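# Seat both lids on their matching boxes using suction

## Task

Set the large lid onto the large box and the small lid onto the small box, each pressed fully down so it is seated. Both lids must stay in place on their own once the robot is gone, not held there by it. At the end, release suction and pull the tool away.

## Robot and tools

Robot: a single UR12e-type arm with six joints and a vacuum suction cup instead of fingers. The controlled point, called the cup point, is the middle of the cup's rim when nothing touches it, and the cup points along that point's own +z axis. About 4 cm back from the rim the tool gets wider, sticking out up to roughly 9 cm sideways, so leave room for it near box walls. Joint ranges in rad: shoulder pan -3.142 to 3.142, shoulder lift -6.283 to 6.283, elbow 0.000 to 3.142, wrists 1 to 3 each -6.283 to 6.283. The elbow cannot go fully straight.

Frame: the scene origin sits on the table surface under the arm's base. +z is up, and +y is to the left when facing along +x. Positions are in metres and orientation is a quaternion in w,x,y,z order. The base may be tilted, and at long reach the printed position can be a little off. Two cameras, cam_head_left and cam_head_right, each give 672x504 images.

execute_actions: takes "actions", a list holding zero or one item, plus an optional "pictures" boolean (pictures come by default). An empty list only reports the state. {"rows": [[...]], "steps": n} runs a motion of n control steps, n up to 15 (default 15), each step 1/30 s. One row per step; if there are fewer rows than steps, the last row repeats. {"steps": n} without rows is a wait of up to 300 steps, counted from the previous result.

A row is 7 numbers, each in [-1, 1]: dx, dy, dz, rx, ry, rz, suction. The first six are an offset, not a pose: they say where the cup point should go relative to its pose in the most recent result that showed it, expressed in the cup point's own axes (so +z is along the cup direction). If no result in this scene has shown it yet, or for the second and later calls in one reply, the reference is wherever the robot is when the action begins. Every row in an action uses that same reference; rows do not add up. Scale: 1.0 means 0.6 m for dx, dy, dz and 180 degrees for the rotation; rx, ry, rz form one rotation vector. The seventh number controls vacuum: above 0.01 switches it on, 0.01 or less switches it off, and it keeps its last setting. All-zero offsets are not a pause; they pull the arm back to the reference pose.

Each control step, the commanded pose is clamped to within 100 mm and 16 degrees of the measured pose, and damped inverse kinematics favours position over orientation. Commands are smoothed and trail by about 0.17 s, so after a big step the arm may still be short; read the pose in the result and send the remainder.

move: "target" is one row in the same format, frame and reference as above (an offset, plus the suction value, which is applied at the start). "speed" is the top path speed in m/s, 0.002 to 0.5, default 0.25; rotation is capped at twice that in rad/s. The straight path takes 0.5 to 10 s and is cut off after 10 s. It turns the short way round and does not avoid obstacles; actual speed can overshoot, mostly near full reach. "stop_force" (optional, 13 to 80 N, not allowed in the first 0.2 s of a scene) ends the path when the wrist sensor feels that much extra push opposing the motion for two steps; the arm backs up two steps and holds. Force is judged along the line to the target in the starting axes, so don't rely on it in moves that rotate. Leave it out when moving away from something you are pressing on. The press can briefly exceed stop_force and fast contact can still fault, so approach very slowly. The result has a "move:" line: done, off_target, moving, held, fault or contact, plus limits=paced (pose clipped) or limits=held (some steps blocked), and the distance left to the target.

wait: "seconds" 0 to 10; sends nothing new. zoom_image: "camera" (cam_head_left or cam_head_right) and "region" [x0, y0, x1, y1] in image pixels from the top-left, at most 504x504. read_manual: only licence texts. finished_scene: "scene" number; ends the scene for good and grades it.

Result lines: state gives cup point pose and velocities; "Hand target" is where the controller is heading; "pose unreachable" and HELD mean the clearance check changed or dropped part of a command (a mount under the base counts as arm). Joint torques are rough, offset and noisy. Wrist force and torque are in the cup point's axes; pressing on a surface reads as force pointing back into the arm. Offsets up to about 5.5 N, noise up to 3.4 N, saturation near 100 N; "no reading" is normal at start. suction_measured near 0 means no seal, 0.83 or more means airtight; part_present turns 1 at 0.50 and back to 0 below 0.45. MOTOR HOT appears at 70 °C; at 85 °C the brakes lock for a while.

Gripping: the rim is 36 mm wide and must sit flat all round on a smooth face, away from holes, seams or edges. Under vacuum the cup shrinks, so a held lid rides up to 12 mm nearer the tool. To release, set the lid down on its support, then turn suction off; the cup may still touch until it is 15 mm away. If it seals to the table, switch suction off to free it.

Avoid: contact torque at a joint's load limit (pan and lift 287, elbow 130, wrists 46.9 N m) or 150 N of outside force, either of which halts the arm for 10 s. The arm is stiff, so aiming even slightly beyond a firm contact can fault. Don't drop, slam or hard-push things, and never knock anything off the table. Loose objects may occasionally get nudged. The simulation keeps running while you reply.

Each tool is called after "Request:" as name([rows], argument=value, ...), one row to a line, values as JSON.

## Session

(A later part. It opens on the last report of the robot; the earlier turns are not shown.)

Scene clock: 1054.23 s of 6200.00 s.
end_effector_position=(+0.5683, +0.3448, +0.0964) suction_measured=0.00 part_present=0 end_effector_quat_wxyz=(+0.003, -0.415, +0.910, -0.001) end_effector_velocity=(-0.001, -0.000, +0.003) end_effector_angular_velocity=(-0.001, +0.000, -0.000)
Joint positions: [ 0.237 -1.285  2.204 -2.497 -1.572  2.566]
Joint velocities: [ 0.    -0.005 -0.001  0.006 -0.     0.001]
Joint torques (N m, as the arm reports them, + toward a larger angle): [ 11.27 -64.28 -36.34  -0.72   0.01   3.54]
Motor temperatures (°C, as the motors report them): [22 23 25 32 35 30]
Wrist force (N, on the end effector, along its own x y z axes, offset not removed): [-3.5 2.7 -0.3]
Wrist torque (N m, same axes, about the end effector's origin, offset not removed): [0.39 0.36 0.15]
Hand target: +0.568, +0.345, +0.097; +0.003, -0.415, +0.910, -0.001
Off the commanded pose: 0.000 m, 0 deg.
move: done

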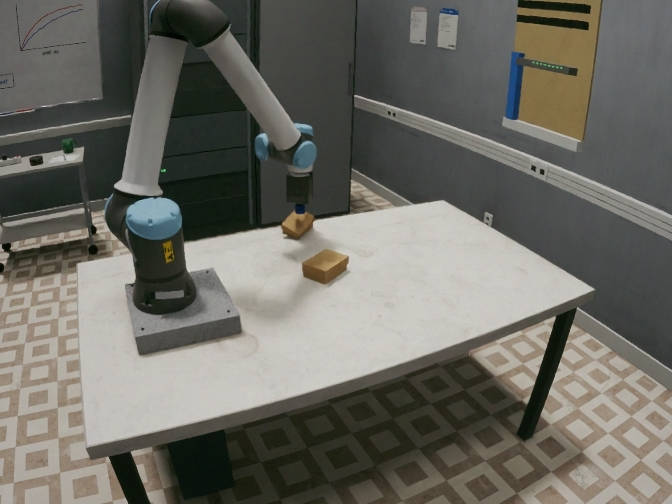

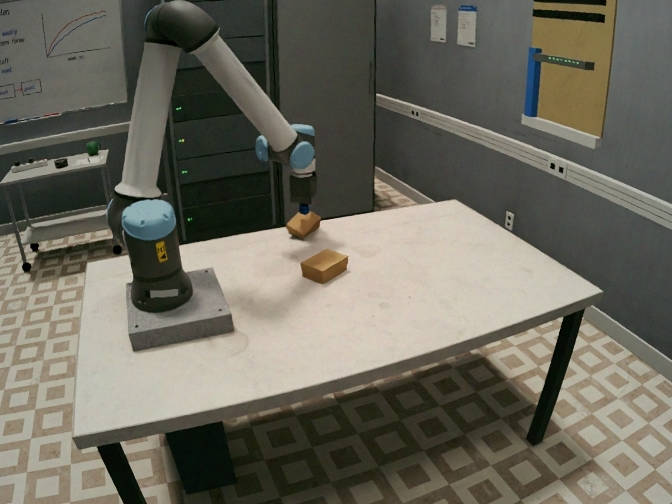

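Request:
move(target=[0,0,0.065,0,0,0,0], speed=0.03)

Request:
move(target=[0,0,0.05,0,0,0,1], speed=0.005, stop_force=14)

Request:
wait(seconds=0.8)

Request:
move(target=[0,0,-0.06,0,0,0,1], speed=0.015)

Request:
zoom_image(camera="cam_head_left", region=[260,190,350,260])

Request:
move(target=[-0.0125,0.004,0,0,0,0,1], speed=0.008)

Request:
move(target=[0,0,0.09,0,0,0,1], speed=0.005, stop_force=18)

Request:
zoom_image(camera="cam_head_left", region=[260,190,350,260])

Scene clock: 1073.93 s of 6200.00 s.
end_effector_position=(+0.5685, +0.3448, +0.0578) suction_measured=0.00 part_present=0 end_effector_quat_wxyz=(+0.003, -0.415, +0.910, -0.001) end_effector_velocity=(+0.001, -0.000, -0.002) end_effector_angular_velocity=(+0.000, -0.002, -0.001)
Joint positions: [ 0.237 -1.22   2.219 -2.577 -1.572  2.566]
Joint velocities: [-0.001  0.005 -0.    -0.007 -0.     0.   ]
Joint torques (N m, as the arm reports them, + toward a larger angle): [-15.22 -44.68 -21.19  -8.49  -0.04  -2.38]
Motor temperatures (°C, as the motors report them): [22 23 25 32 35 30]
Wrist force (N, on the end effector, along its own x y z axes, offset not removed): [-1.7 1.5 -5.4]
Wrist torque (N m, same axes, about the end effector's origin, offset not removed): [0.22 0.23 0.19]
Hand target: +0.569, +0.345, +0.057; +0.003, -0.415, +0.910, -0.001
Off the commanded pose: 0.000 m, 0 deg.
After step 90, 15.03 s passed at rest.
move: done

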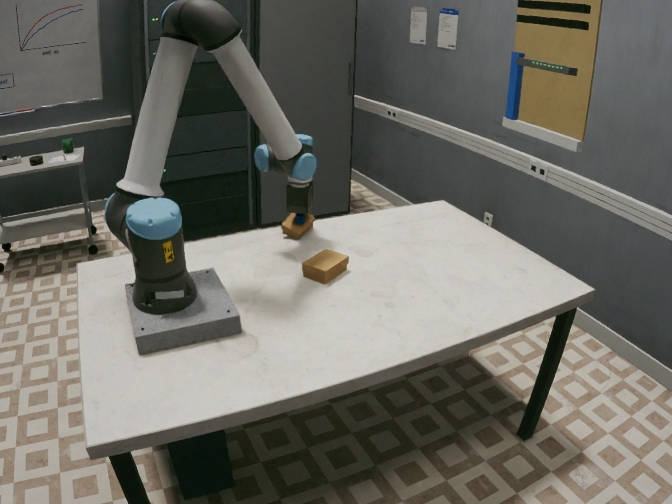

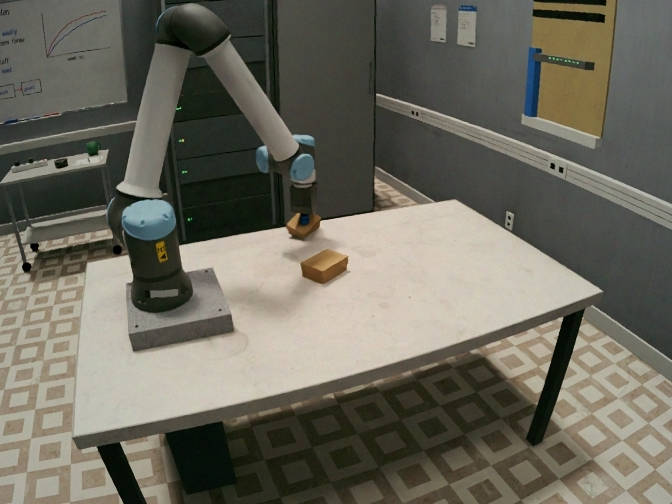

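Scene clock: 1076.73 s of 6200.00 s.
end_effector_position=(+0.5686, +0.3449, +0.0458) suction_measured=0.94 part_present=1 end_effector_quat_wxyz=(+0.003, -0.415, +0.910, -0.001) end_effector_velocity=(-0.002, -0.001, -0.001) end_effector_angular_velocity=(-0.002, +0.005, -0.002)
Joint positions: [ 0.237 -1.199  2.223 -2.602 -1.572  2.565]
Joint velocities: [-0.    -0.001  0.002  0.005 -0.     0.001]
Joint torques (N m, as the arm reports them, + toward a larger angle): [-12.55 -57.03 -22.1    1.78   0.18  -2.84]
Motor temperatures (°C, as the motors report them): [22 23 25 32 35 30]
Wrist force (N, on the end effector, along its own x y z axes, offset not removed): [0.6 2.6 -21.7]
Wrist torque (N m, same axes, about the end effector's origin, offset not removed): [0.04 -0.42 0.17]
Hand target: +0.569, +0.345, +0.046; +0.003, -0.415, +0.910, -0.001
Off the commanded pose: 0.018 m, 0 deg.
move: contact

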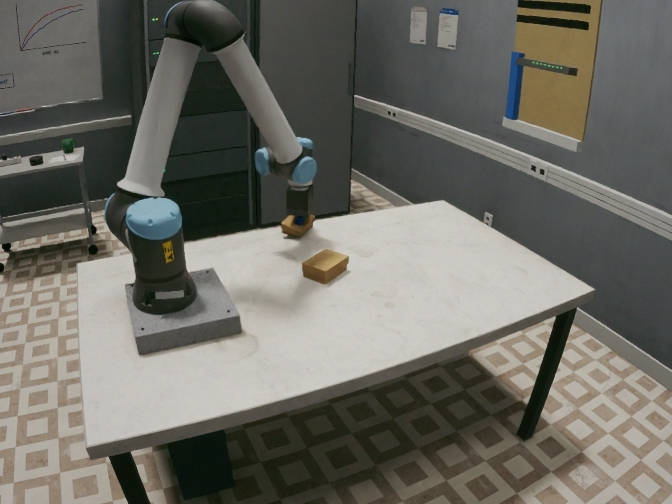

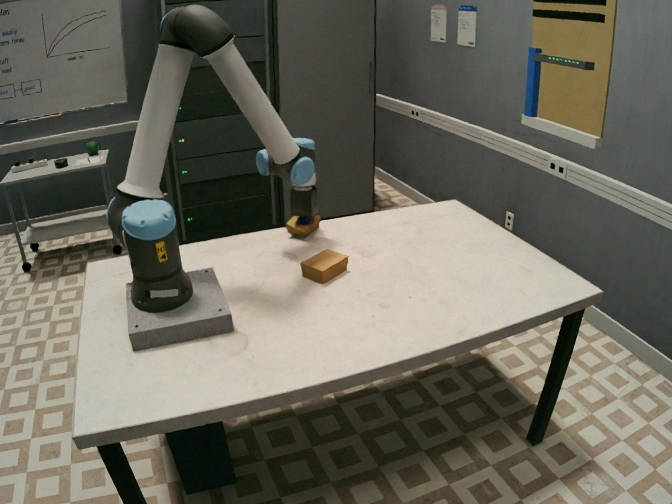

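Scene clock: 1077.53 s of 6200.00 s.
end_effector_position=(+0.5687, +0.3449, +0.0460) suction_measured=0.94 part_present=1 end_effector_quat_wxyz=(+0.003, -0.415, +0.910, -0.001) end_effector_velocity=(-0.000, -0.000, -0.000) end_effector_angular_velocity=(+0.001, +0.000, +0.000)
Joint positions: [ 0.237 -1.2    2.222 -2.601 -1.572  2.565]
Joint velocities: [-0.001 -0.     0.001 -0.     0.001 -0.001]
Joint torques (N m, as the arm reports them, + toward a larger angle): [ -7.07 -56.4  -27.05   1.99   0.1   -2.78]
Motor temperatures (°C, as the motors report them): [22 23 25 32 35 30]
Wrist force (N, on the end effector, along its own x y z axes, offset not removed): [-2.7 -3.4 -21.7]
Wrist torque (N m, same axes, about the end effector's origin, offset not removed): [-1.06 -0.33 0.17]
Hand target: +0.569, +0.345, +0.046; +0.003, -0.415, +0.910, -0.001
Off the commanded pose: 0.018 m, 0 deg.
Steps of this call (steps 1 to 24: nothing new was sent). Readings (end_effector_position | what the end effector reports):
1: (+0.5686, +0.3449, +0.0458) | suction_measured=0.94 part_present=1
2: (+0.5686, +0.3449, +0.0458) | suction_measured=0.94 part_present=1
4: (+0.5686, +0.3448, +0.0459) | suction_measured=0.94 part_present=1
8: (+0.5686, +0.3449, +0.0460) | suction_measured=0.94 part_present=1
24: the state above

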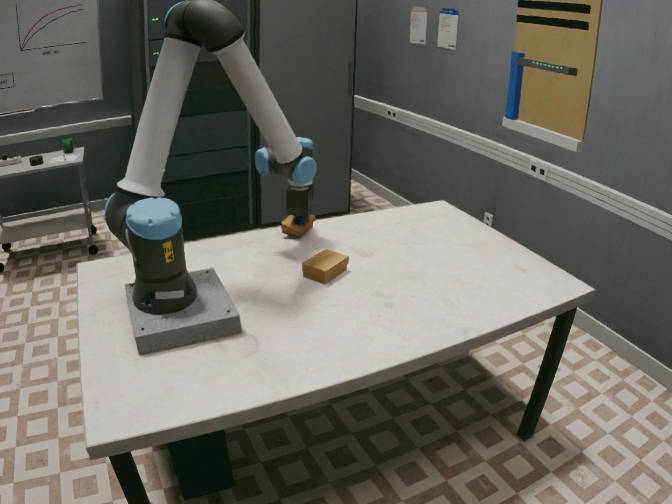

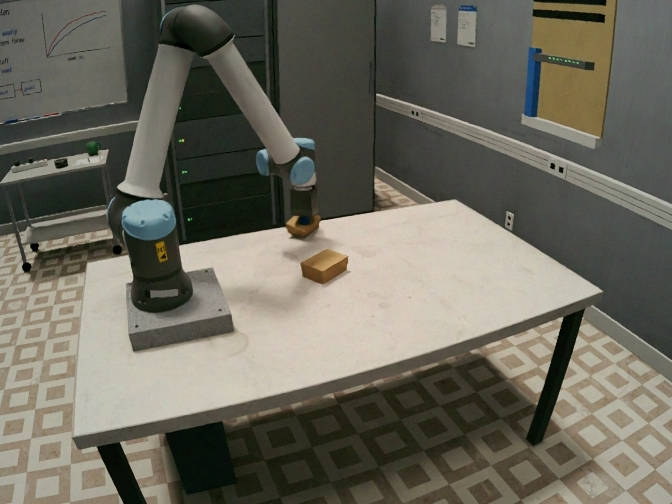

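Scene clock: 1080.20 s of 6200.00 s.
end_effector_position=(+0.5684, +0.3448, +0.0816) suction_measured=0.94 part_present=1 end_effector_quat_wxyz=(+0.003, -0.415, +0.910, -0.001) end_effector_velocity=(-0.000, -0.000, +0.003) end_effector_angular_velocity=(+0.000, +0.001, -0.000)
Joint positions: [ 0.237 -1.261  2.21  -2.528 -1.572  2.566]
Joint velocities: [-0.    -0.005 -0.001  0.007  0.     0.   ]
Joint torques (N m, as the arm reports them, + toward a larger angle): [ 10.6  -61.98 -35.31   0.     0.     3.76]
Motor temperatures (°C, as the motors report them): [22 23 25 32 35 30]
Wrist force (N, on the end effector, along its own x y z axes, offset not removed): [4.2 -1.6 -2.1]
Wrist torque (N m, same axes, about the end effector's origin, offset not removed): [-0.40 -0.83 0.17]
Hand target: +0.568, +0.345, +0.082; +0.003, -0.415, +0.910, -0.001
Off the commanded pose: 0.000 m, 0 deg.
move: done

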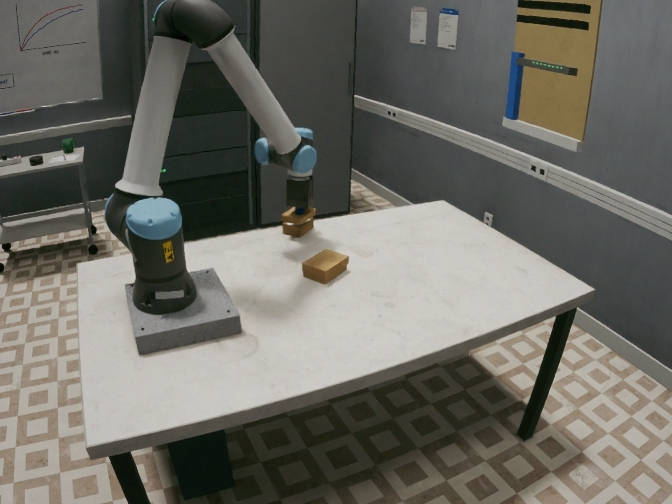

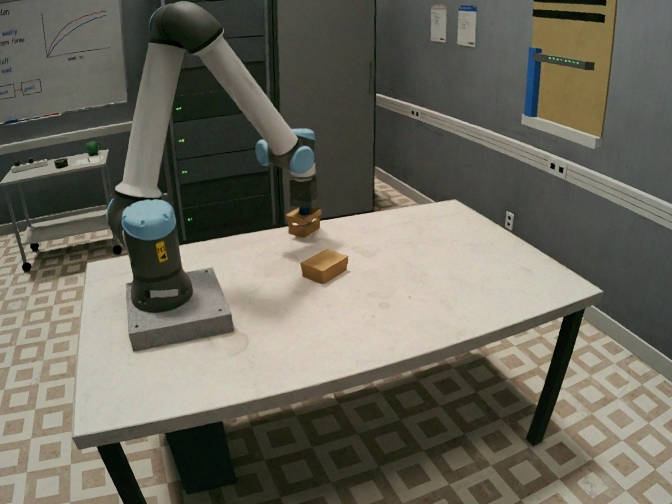

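Region (260, 190, 350, 260) of cam_head_left's 672x504 image, scaled by 5.600, with more detail than that image has.

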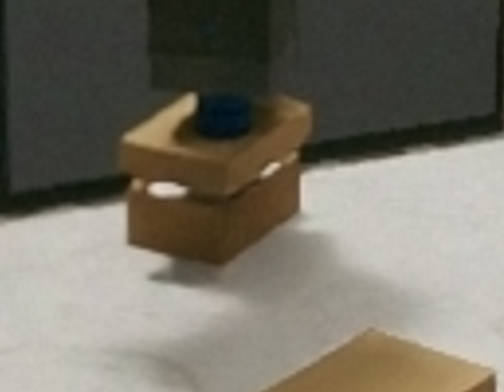

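Scene clock: 1081.40 s of 6200.00 s.
end_effector_position=(+0.5714, +0.3518, +0.0817) suction_measured=0.94 part_present=1 end_effector_quat_wxyz=(+0.003, -0.415, +0.910, -0.001) end_effector_velocity=(+0.002, +0.003, +0.001) end_effector_angular_velocity=(+0.000, -0.002, +0.000)
Joint positions: [ 0.246 -1.253  2.198 -2.524 -1.572  2.575]
Joint velocities: [ 0.003  0.002 -0.005  0.001 -0.     0.003]
Joint torques (N m, as the arm reports them, + toward a larger angle): [  9.   -43.44 -34.68   0.06  -2.06   3.72]
Motor temperatures (°C, as the motors report them): [22 23 25 32 35 30]
Wrist force (N, on the end effector, along its own x y z axes, offset not removed): [-0.2 0.9 -9.0]
Wrist torque (N m, same axes, about the end effector's origin, offset not removed): [0.05 0.01 0.12]
Hand target: +0.572, +0.352, +0.082; +0.003, -0.415, +0.910, -0.001
Off the commanded pose: 0.000 m, 0 deg.
move: done

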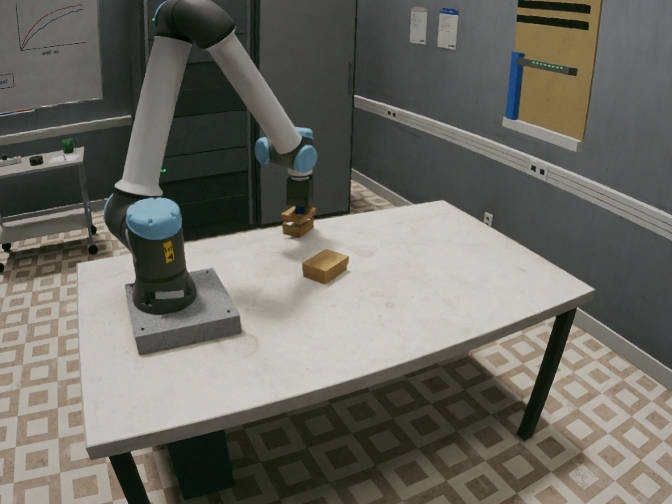

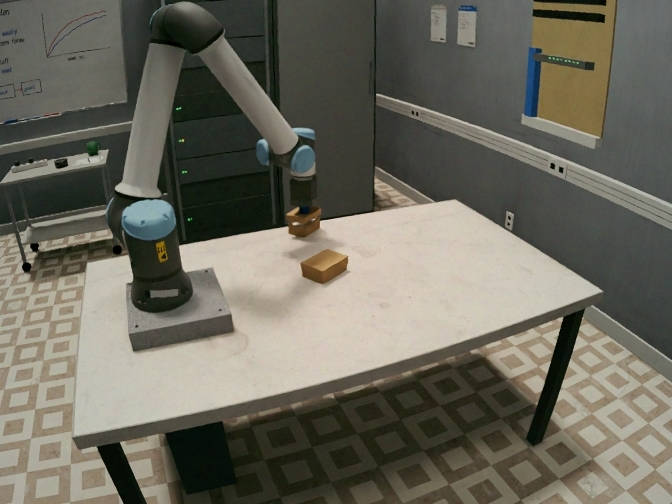

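Scene clock: 1088.00 s of 6200.00 s.
end_effector_position=(+0.5716, +0.3518, +0.0505) suction_measured=0.94 part_present=1 end_effector_quat_wxyz=(+0.003, -0.415, +0.910, -0.001) end_effector_velocity=(+0.000, -0.000, +0.002) end_effector_angular_velocity=(-0.001, +0.000, -0.000)
Joint positions: [ 0.246 -1.201  2.209 -2.587 -1.572  2.575]
Joint velocities: [-0.    -0.003 -0.001  0.005 -0.001 -0.   ]
Joint torques (N m, as the arm reports them, + toward a larger angle): [-12.42 -56.19 -21.31   2.31  -0.26  -2.24]
Motor temperatures (°C, as the motors report them): [22 23 25 32 35 30]
Wrist force (N, on the end effector, along its own x y z axes, offset not removed): [0.4 -1.0 -21.4]
Wrist torque (N m, same axes, about the end effector's origin, offset not removed): [-0.13 -0.25 0.02]
Hand target: +0.572, +0.352, +0.051; +0.003, -0.415, +0.910, -0.001
Off the commanded pose: 0.023 m, 0 deg.
move: contact

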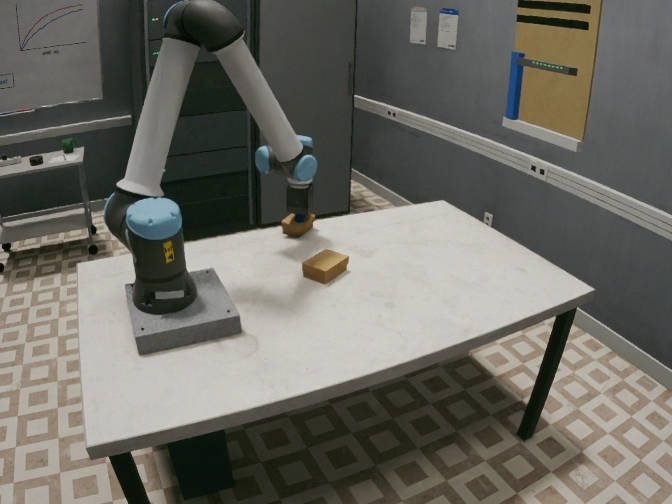

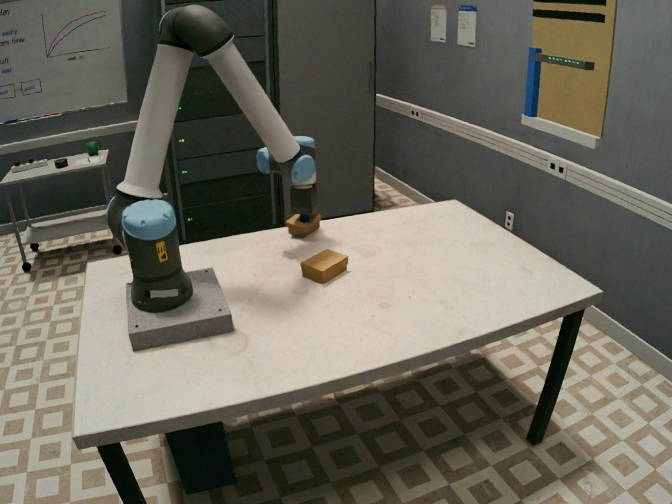

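Region (260, 190, 350, 260) of cam_head_left's 672x504 image, scaled by 5.600, with more detail than that image has.

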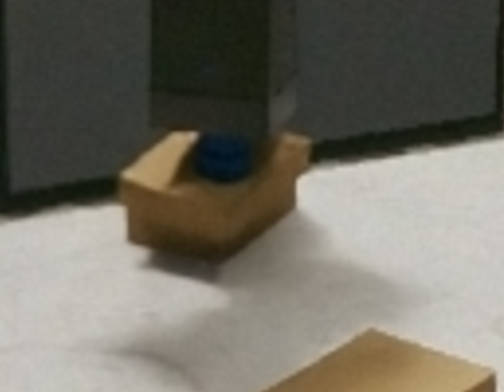

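Request:
move(target=[0,0,-0.052,0,0,0,1], speed=0.015)

Request:
move(target=[0.0062,-0.002,0,0,0,0,1], speed=0.008)

Request:
zoom_image(camera="cam_head_left", region=[260,190,350,260])

Request:
move(target=[0,0,0.09,0,0,0,1], speed=0.005, stop_force=18)

Request:
zoom_image(camera="cam_head_left", region=[260,190,350,260])

Scene clock: 1100.80 s of 6200.00 s.
end_effector_position=(+0.5714, +0.3518, +0.0813) suction_measured=0.94 part_present=1 end_effector_quat_wxyz=(+0.003, -0.415, +0.910, -0.001) end_effector_velocity=(+0.001, -0.000, +0.004) end_effector_angular_velocity=(-0.000, -0.002, -0.000)
Joint positions: [ 0.246 -1.253  2.198 -2.524 -1.572  2.575]
Joint velocities: [-0.001 -0.005 -0.003  0.006 -0.001 -0.001]
Joint torques (N m, as the arm reports them, + toward a larger angle): [ 11.51 -63.98 -36.41   0.47  -0.05   3.4 ]
Motor temperatures (°C, as the motors report them): [22 23 25 32 35 30]
Wrist force (N, on the end effector, along its own x y z axes, offset not removed): [2.0 4.2 -3.3]
Wrist torque (N m, same axes, about the end effector's origin, offset not removed): [0.71 -0.44 0.28]
Hand target: +0.571, +0.352, +0.082; +0.003, -0.415, +0.910, -0.001
Off the commanded pose: 0.000 m, 0 deg.
After step 90, 7.50 s passed at rest.
move: done

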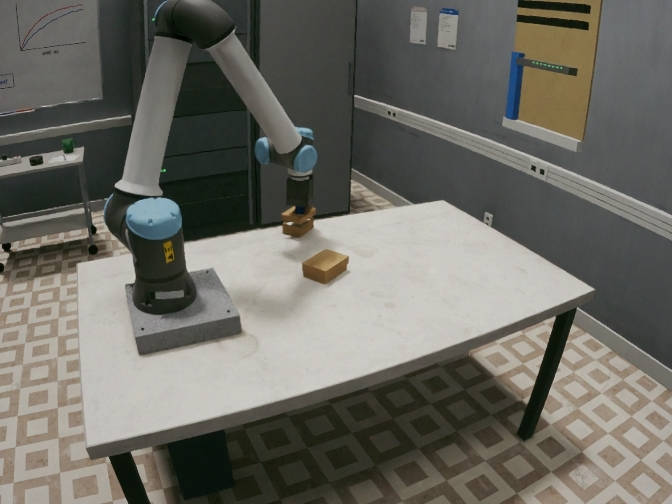

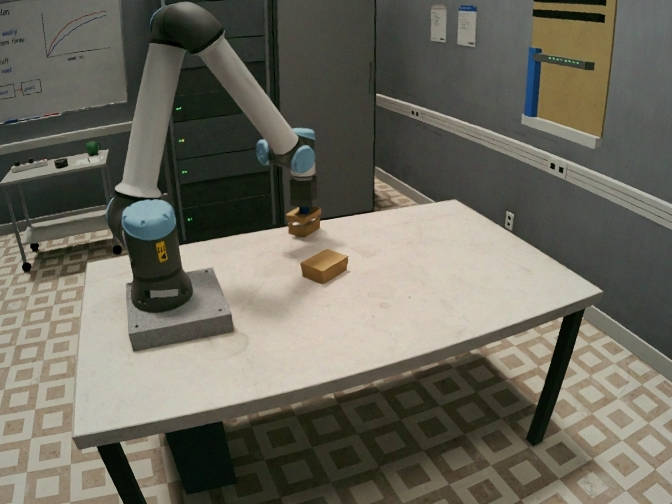

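Scene clock: 1101.50 s of 6200.00 s.
end_effector_position=(+0.5700, +0.3484, +0.0813) suction_measured=0.94 part_present=1 end_effector_quat_wxyz=(+0.003, -0.415, +0.910, -0.001) end_effector_velocity=(+0.000, -0.002, -0.000) end_effector_angular_velocity=(-0.000, -0.001, -0.001)
Joint positions: [ 0.241 -1.256  2.204 -2.526 -1.572  2.57 ]
Joint velocities: [-0.002 -0.     0.001 -0.001 -0.001 -0.001]
Joint torques (N m, as the arm reports them, + toward a larger angle): [-18.22 -64.43 -22.47  -7.75   0.69  -3.05]
Motor temperatures (°C, as the motors report them): [22 23 25 32 35 30]
Wrist force (N, on the end effector, along its own x y z axes, offset not removed): [-2.1 0.6 -8.3]
Wrist torque (N m, same axes, about the end effector's origin, offset not removed): [-0.14 0.23 0.12]
Hand target: +0.570, +0.348, +0.081; +0.003, -0.415, +0.910, -0.001
Off the commanded pose: 0.000 m, 0 deg.
move: done

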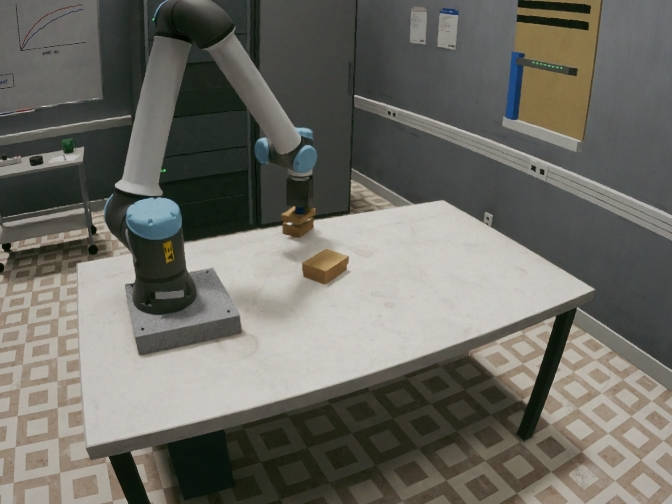

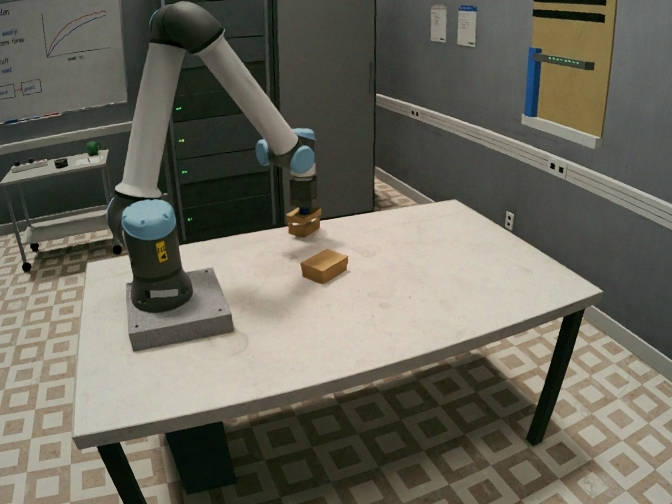

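Region (260, 190, 350, 260) of cam_head_left's 672x504 image, scaled by 5.600, with more detail than that image has.

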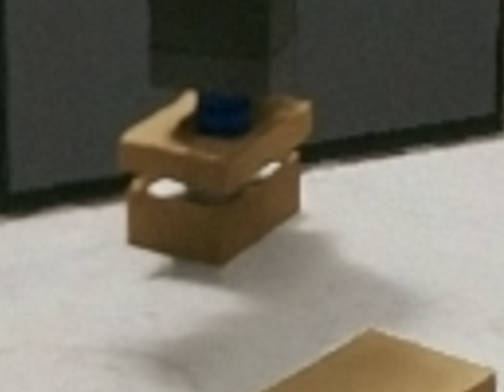

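Scene clock: 1107.93 s of 6200.00 s.
end_effector_position=(+0.5701, +0.3485, +0.0510) suction_measured=0.94 part_present=1 end_effector_quat_wxyz=(+0.003, -0.415, +0.910, -0.001) end_effector_velocity=(+0.000, -0.000, +0.001) end_effector_angular_velocity=(-0.001, +0.001, -0.000)
Joint positions: [ 0.241 -1.205  2.215 -2.589 -1.572  2.57 ]
Joint velocities: [-0.    -0.002 -0.001  0.004 -0.001 -0.   ]
Joint torques (N m, as the arm reports them, + toward a larger angle): [-13.2  -56.95 -21.6    2.07   0.77  -2.4 ]
Motor temperatures (°C, as the motors report them): [22 23 25 32 35 30]
Wrist force (N, on the end effector, along its own x y z axes, offset not removed): [2.1 -1.7 -15.0]
Wrist torque (N m, same axes, about the end effector's origin, offset not removed): [-0.41 -0.87 0.20]
Hand target: +0.570, +0.348, +0.051; +0.003, -0.415, +0.910, -0.001
Off the commanded pose: 0.024 m, 0 deg.
move: contact

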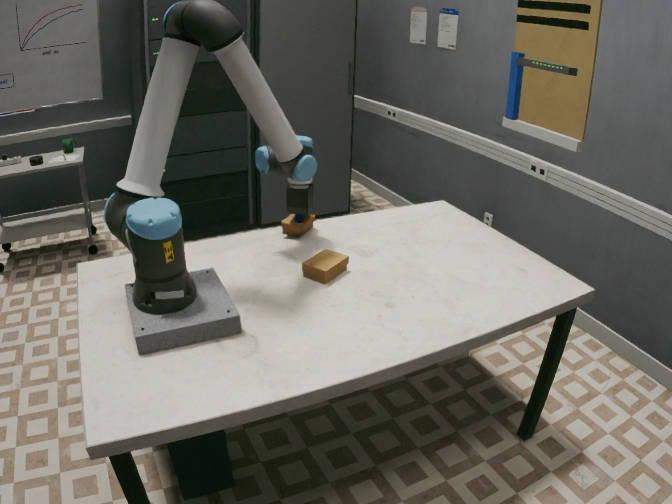

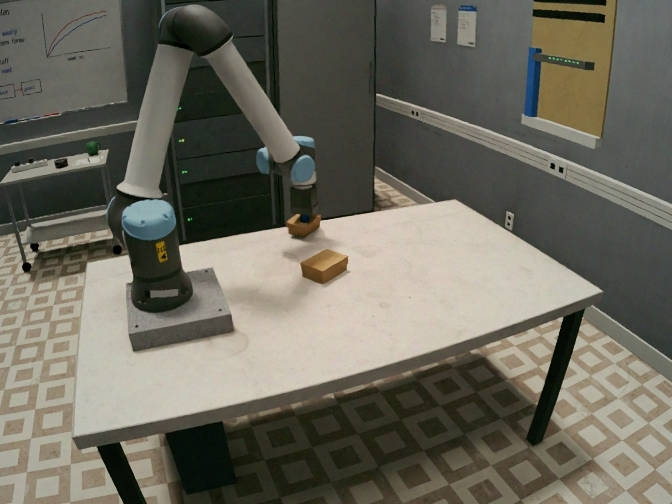

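Region (260, 190, 350, 260) of cam_head_left's 672x504 image, scaled by 5.600, with more detail than that image has.

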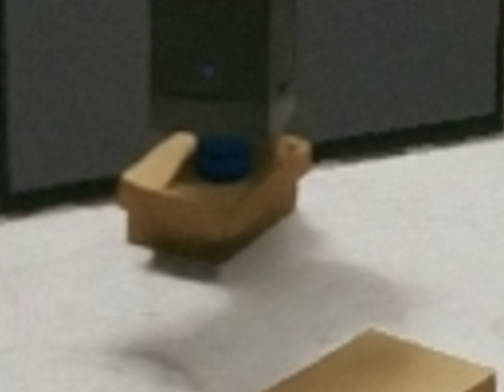

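Request:
move(target=[0,0,-0.05,0,0,0,1], speed=0.015)

Request:
move(target=[0,0,0,0,0,-0.025,1], speed=0.02)

Request:
zoom_image(camera="cam_head_left", region=[260,190,350,260])

Request:
zoom_image(camera="cam_head_right", region=[265,190,355,260])

Request:
move(target=[0,0,0.09,0,0,0,1], speed=0.005, stop_force=14)

Request:
zoom_image(camera="cam_head_left", region=[260,190,350,260])

Scene clock: 1122.23 s of 6200.00 s.
end_effector_position=(+0.5699, +0.3484, +0.0806) suction_measured=0.94 part_present=1 end_effector_quat_wxyz=(+0.003, -0.415, +0.910, -0.001) end_effector_velocity=(+0.001, +0.000, +0.004) end_effector_angular_velocity=(+0.001, -0.001, +0.001)
Joint positions: [ 0.241 -1.255  2.205 -2.528 -1.572  2.57 ]
Joint velocities: [ 0.    -0.006 -0.002  0.007  0.    -0.001]
Joint torques (N m, as the arm reports them, + toward a larger angle): [ 10.8  -63.16 -35.42   0.27   0.76   3.67]
Motor temperatures (°C, as the motors report them): [22 23 25 32 35 30]
Wrist force (N, on the end effector, along its own x y z axes, offset not removed): [0.0 2.7 -8.0]
Wrist torque (N m, same axes, about the end effector's origin, offset not removed): [0.28 -0.11 0.20]
Hand target: +0.570, +0.348, +0.081; +0.003, -0.415, +0.910, -0.001
Off the commanded pose: 0.000 m, 0 deg.
After step 90, 9.07 s passed at rest.
move: done

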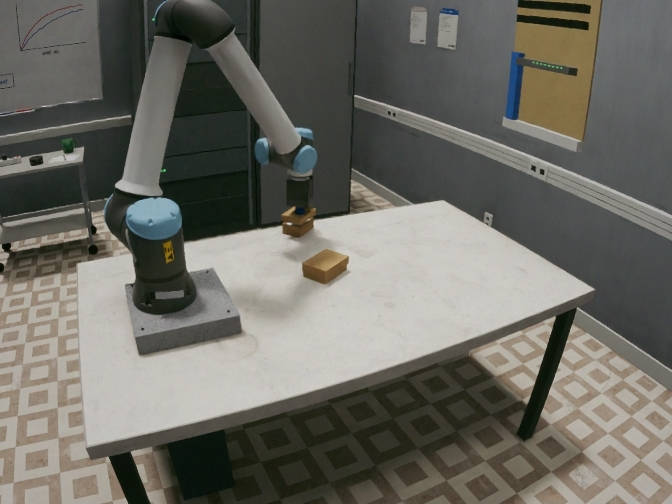

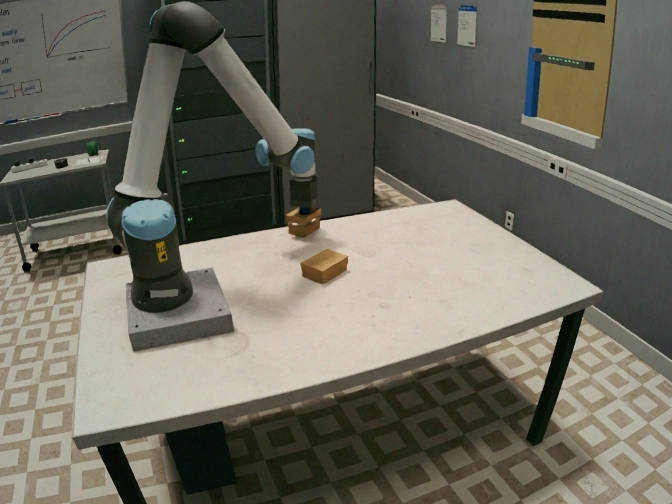

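Scene clock: 1124.43 s of 6200.00 s.
end_effector_position=(+0.5699, +0.3484, +0.0806) suction_measured=0.94 part_present=1 end_effector_quat_wxyz=(+0.003, -0.450, +0.893, -0.001) end_effector_velocity=(+0.001, +0.001, +0.001) end_effector_angular_velocity=(+0.001, -0.002, +0.012)
Joint positions: [ 0.241 -1.255  2.205 -2.528 -1.572  2.493]
Joint velocities: [ 0.    -0.    -0.002  0.     0.    -0.011]
Joint torques (N m, as the arm reports them, + toward a larger angle): [ 10.92 -40.6  -22.3   -8.39  -1.29  -2.8 ]
Motor temperatures (°C, as the motors report them): [22 23 25 32 35 30]
Wrist force (N, on the end effector, along its own x y z axes, offset not removed): [4.0 1.7 -4.2]
Wrist torque (N m, same axes, about the end effector's origin, offset not removed): [0.35 -0.67 0.15]
Hand target: +0.570, +0.348, +0.081; +0.003, -0.451, +0.893, -0.001
Off the commanded pose: 0.000 m, 0 deg.
move: done

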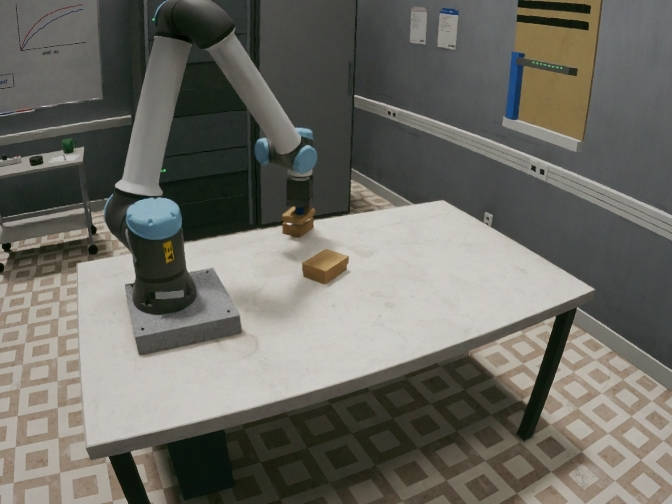

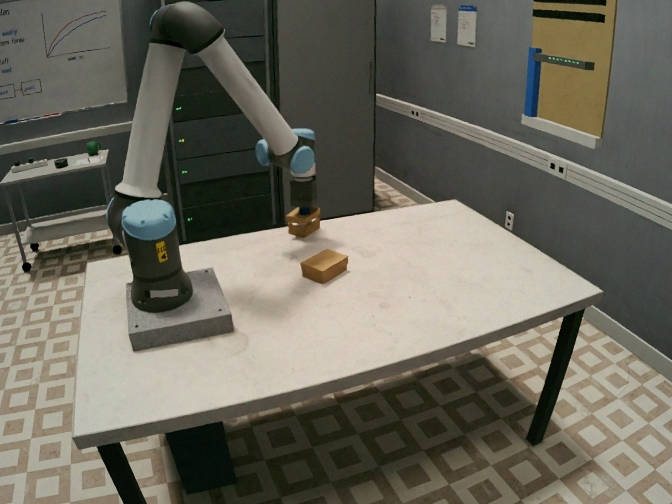

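Region (260, 190, 350, 260) of cam_head_left's 672x504 image, scaled by 5.600, with more detail than that image has.

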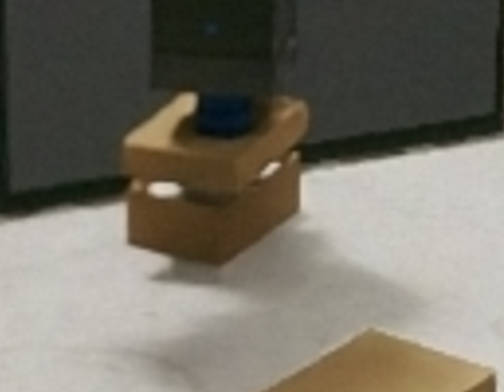

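Region (265, 190, 355, 260) of cam_head_right's 672x504 image, scaled by 5.600, with more detail than that image has.

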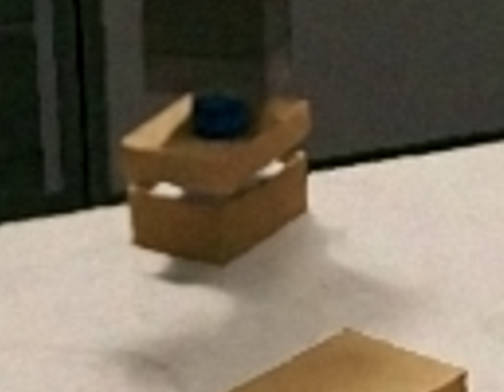

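Scene clock: 1130.47 s of 6200.00 s.
end_effector_position=(+0.5701, +0.3485, +0.0523) suction_measured=0.94 part_present=1 end_effector_quat_wxyz=(+0.003, -0.450, +0.893, -0.001) end_effector_velocity=(-0.001, +0.000, +0.002) end_effector_angular_velocity=(+0.000, +0.001, +0.002)
Joint positions: [ 0.241 -1.207  2.215 -2.586 -1.572  2.493]
Joint velocities: [ 0.    -0.004  0.     0.004  0.    -0.001]
Joint torques (N m, as the arm reports them, + toward a larger angle): [-13.06 -57.75 -22.69   2.17  -1.25  -2.67]
Motor temperatures (°C, as the motors report them): [22 23 25 32 35 30]
Wrist force (N, on the end effector, along its own x y z axes, offset not removed): [4.1 1.3 -22.4]
Wrist torque (N m, same axes, about the end effector's origin, offset not removed): [0.36 -0.83 0.05]
Hand target: +0.570, +0.348, +0.053; +0.003, -0.450, +0.893, -0.001
Off the commanded pose: 0.026 m, 0 deg.
move: contact

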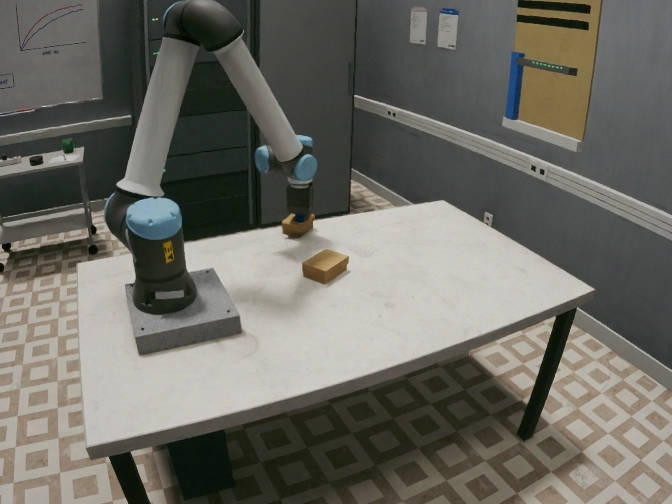

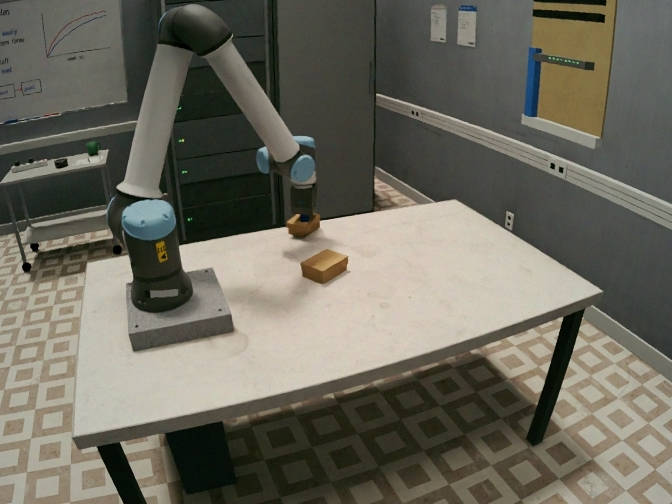

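Region (260, 190, 350, 260) of cam_head_left's 672x504 image, scaled by 5.600, with more detail than that image has.

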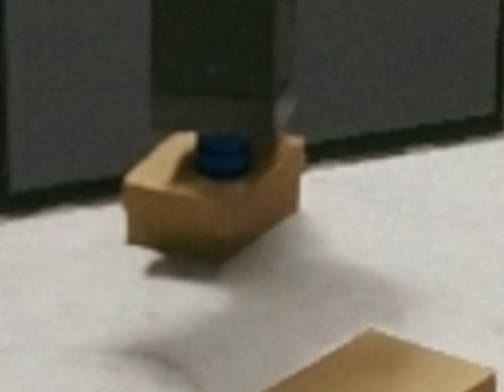

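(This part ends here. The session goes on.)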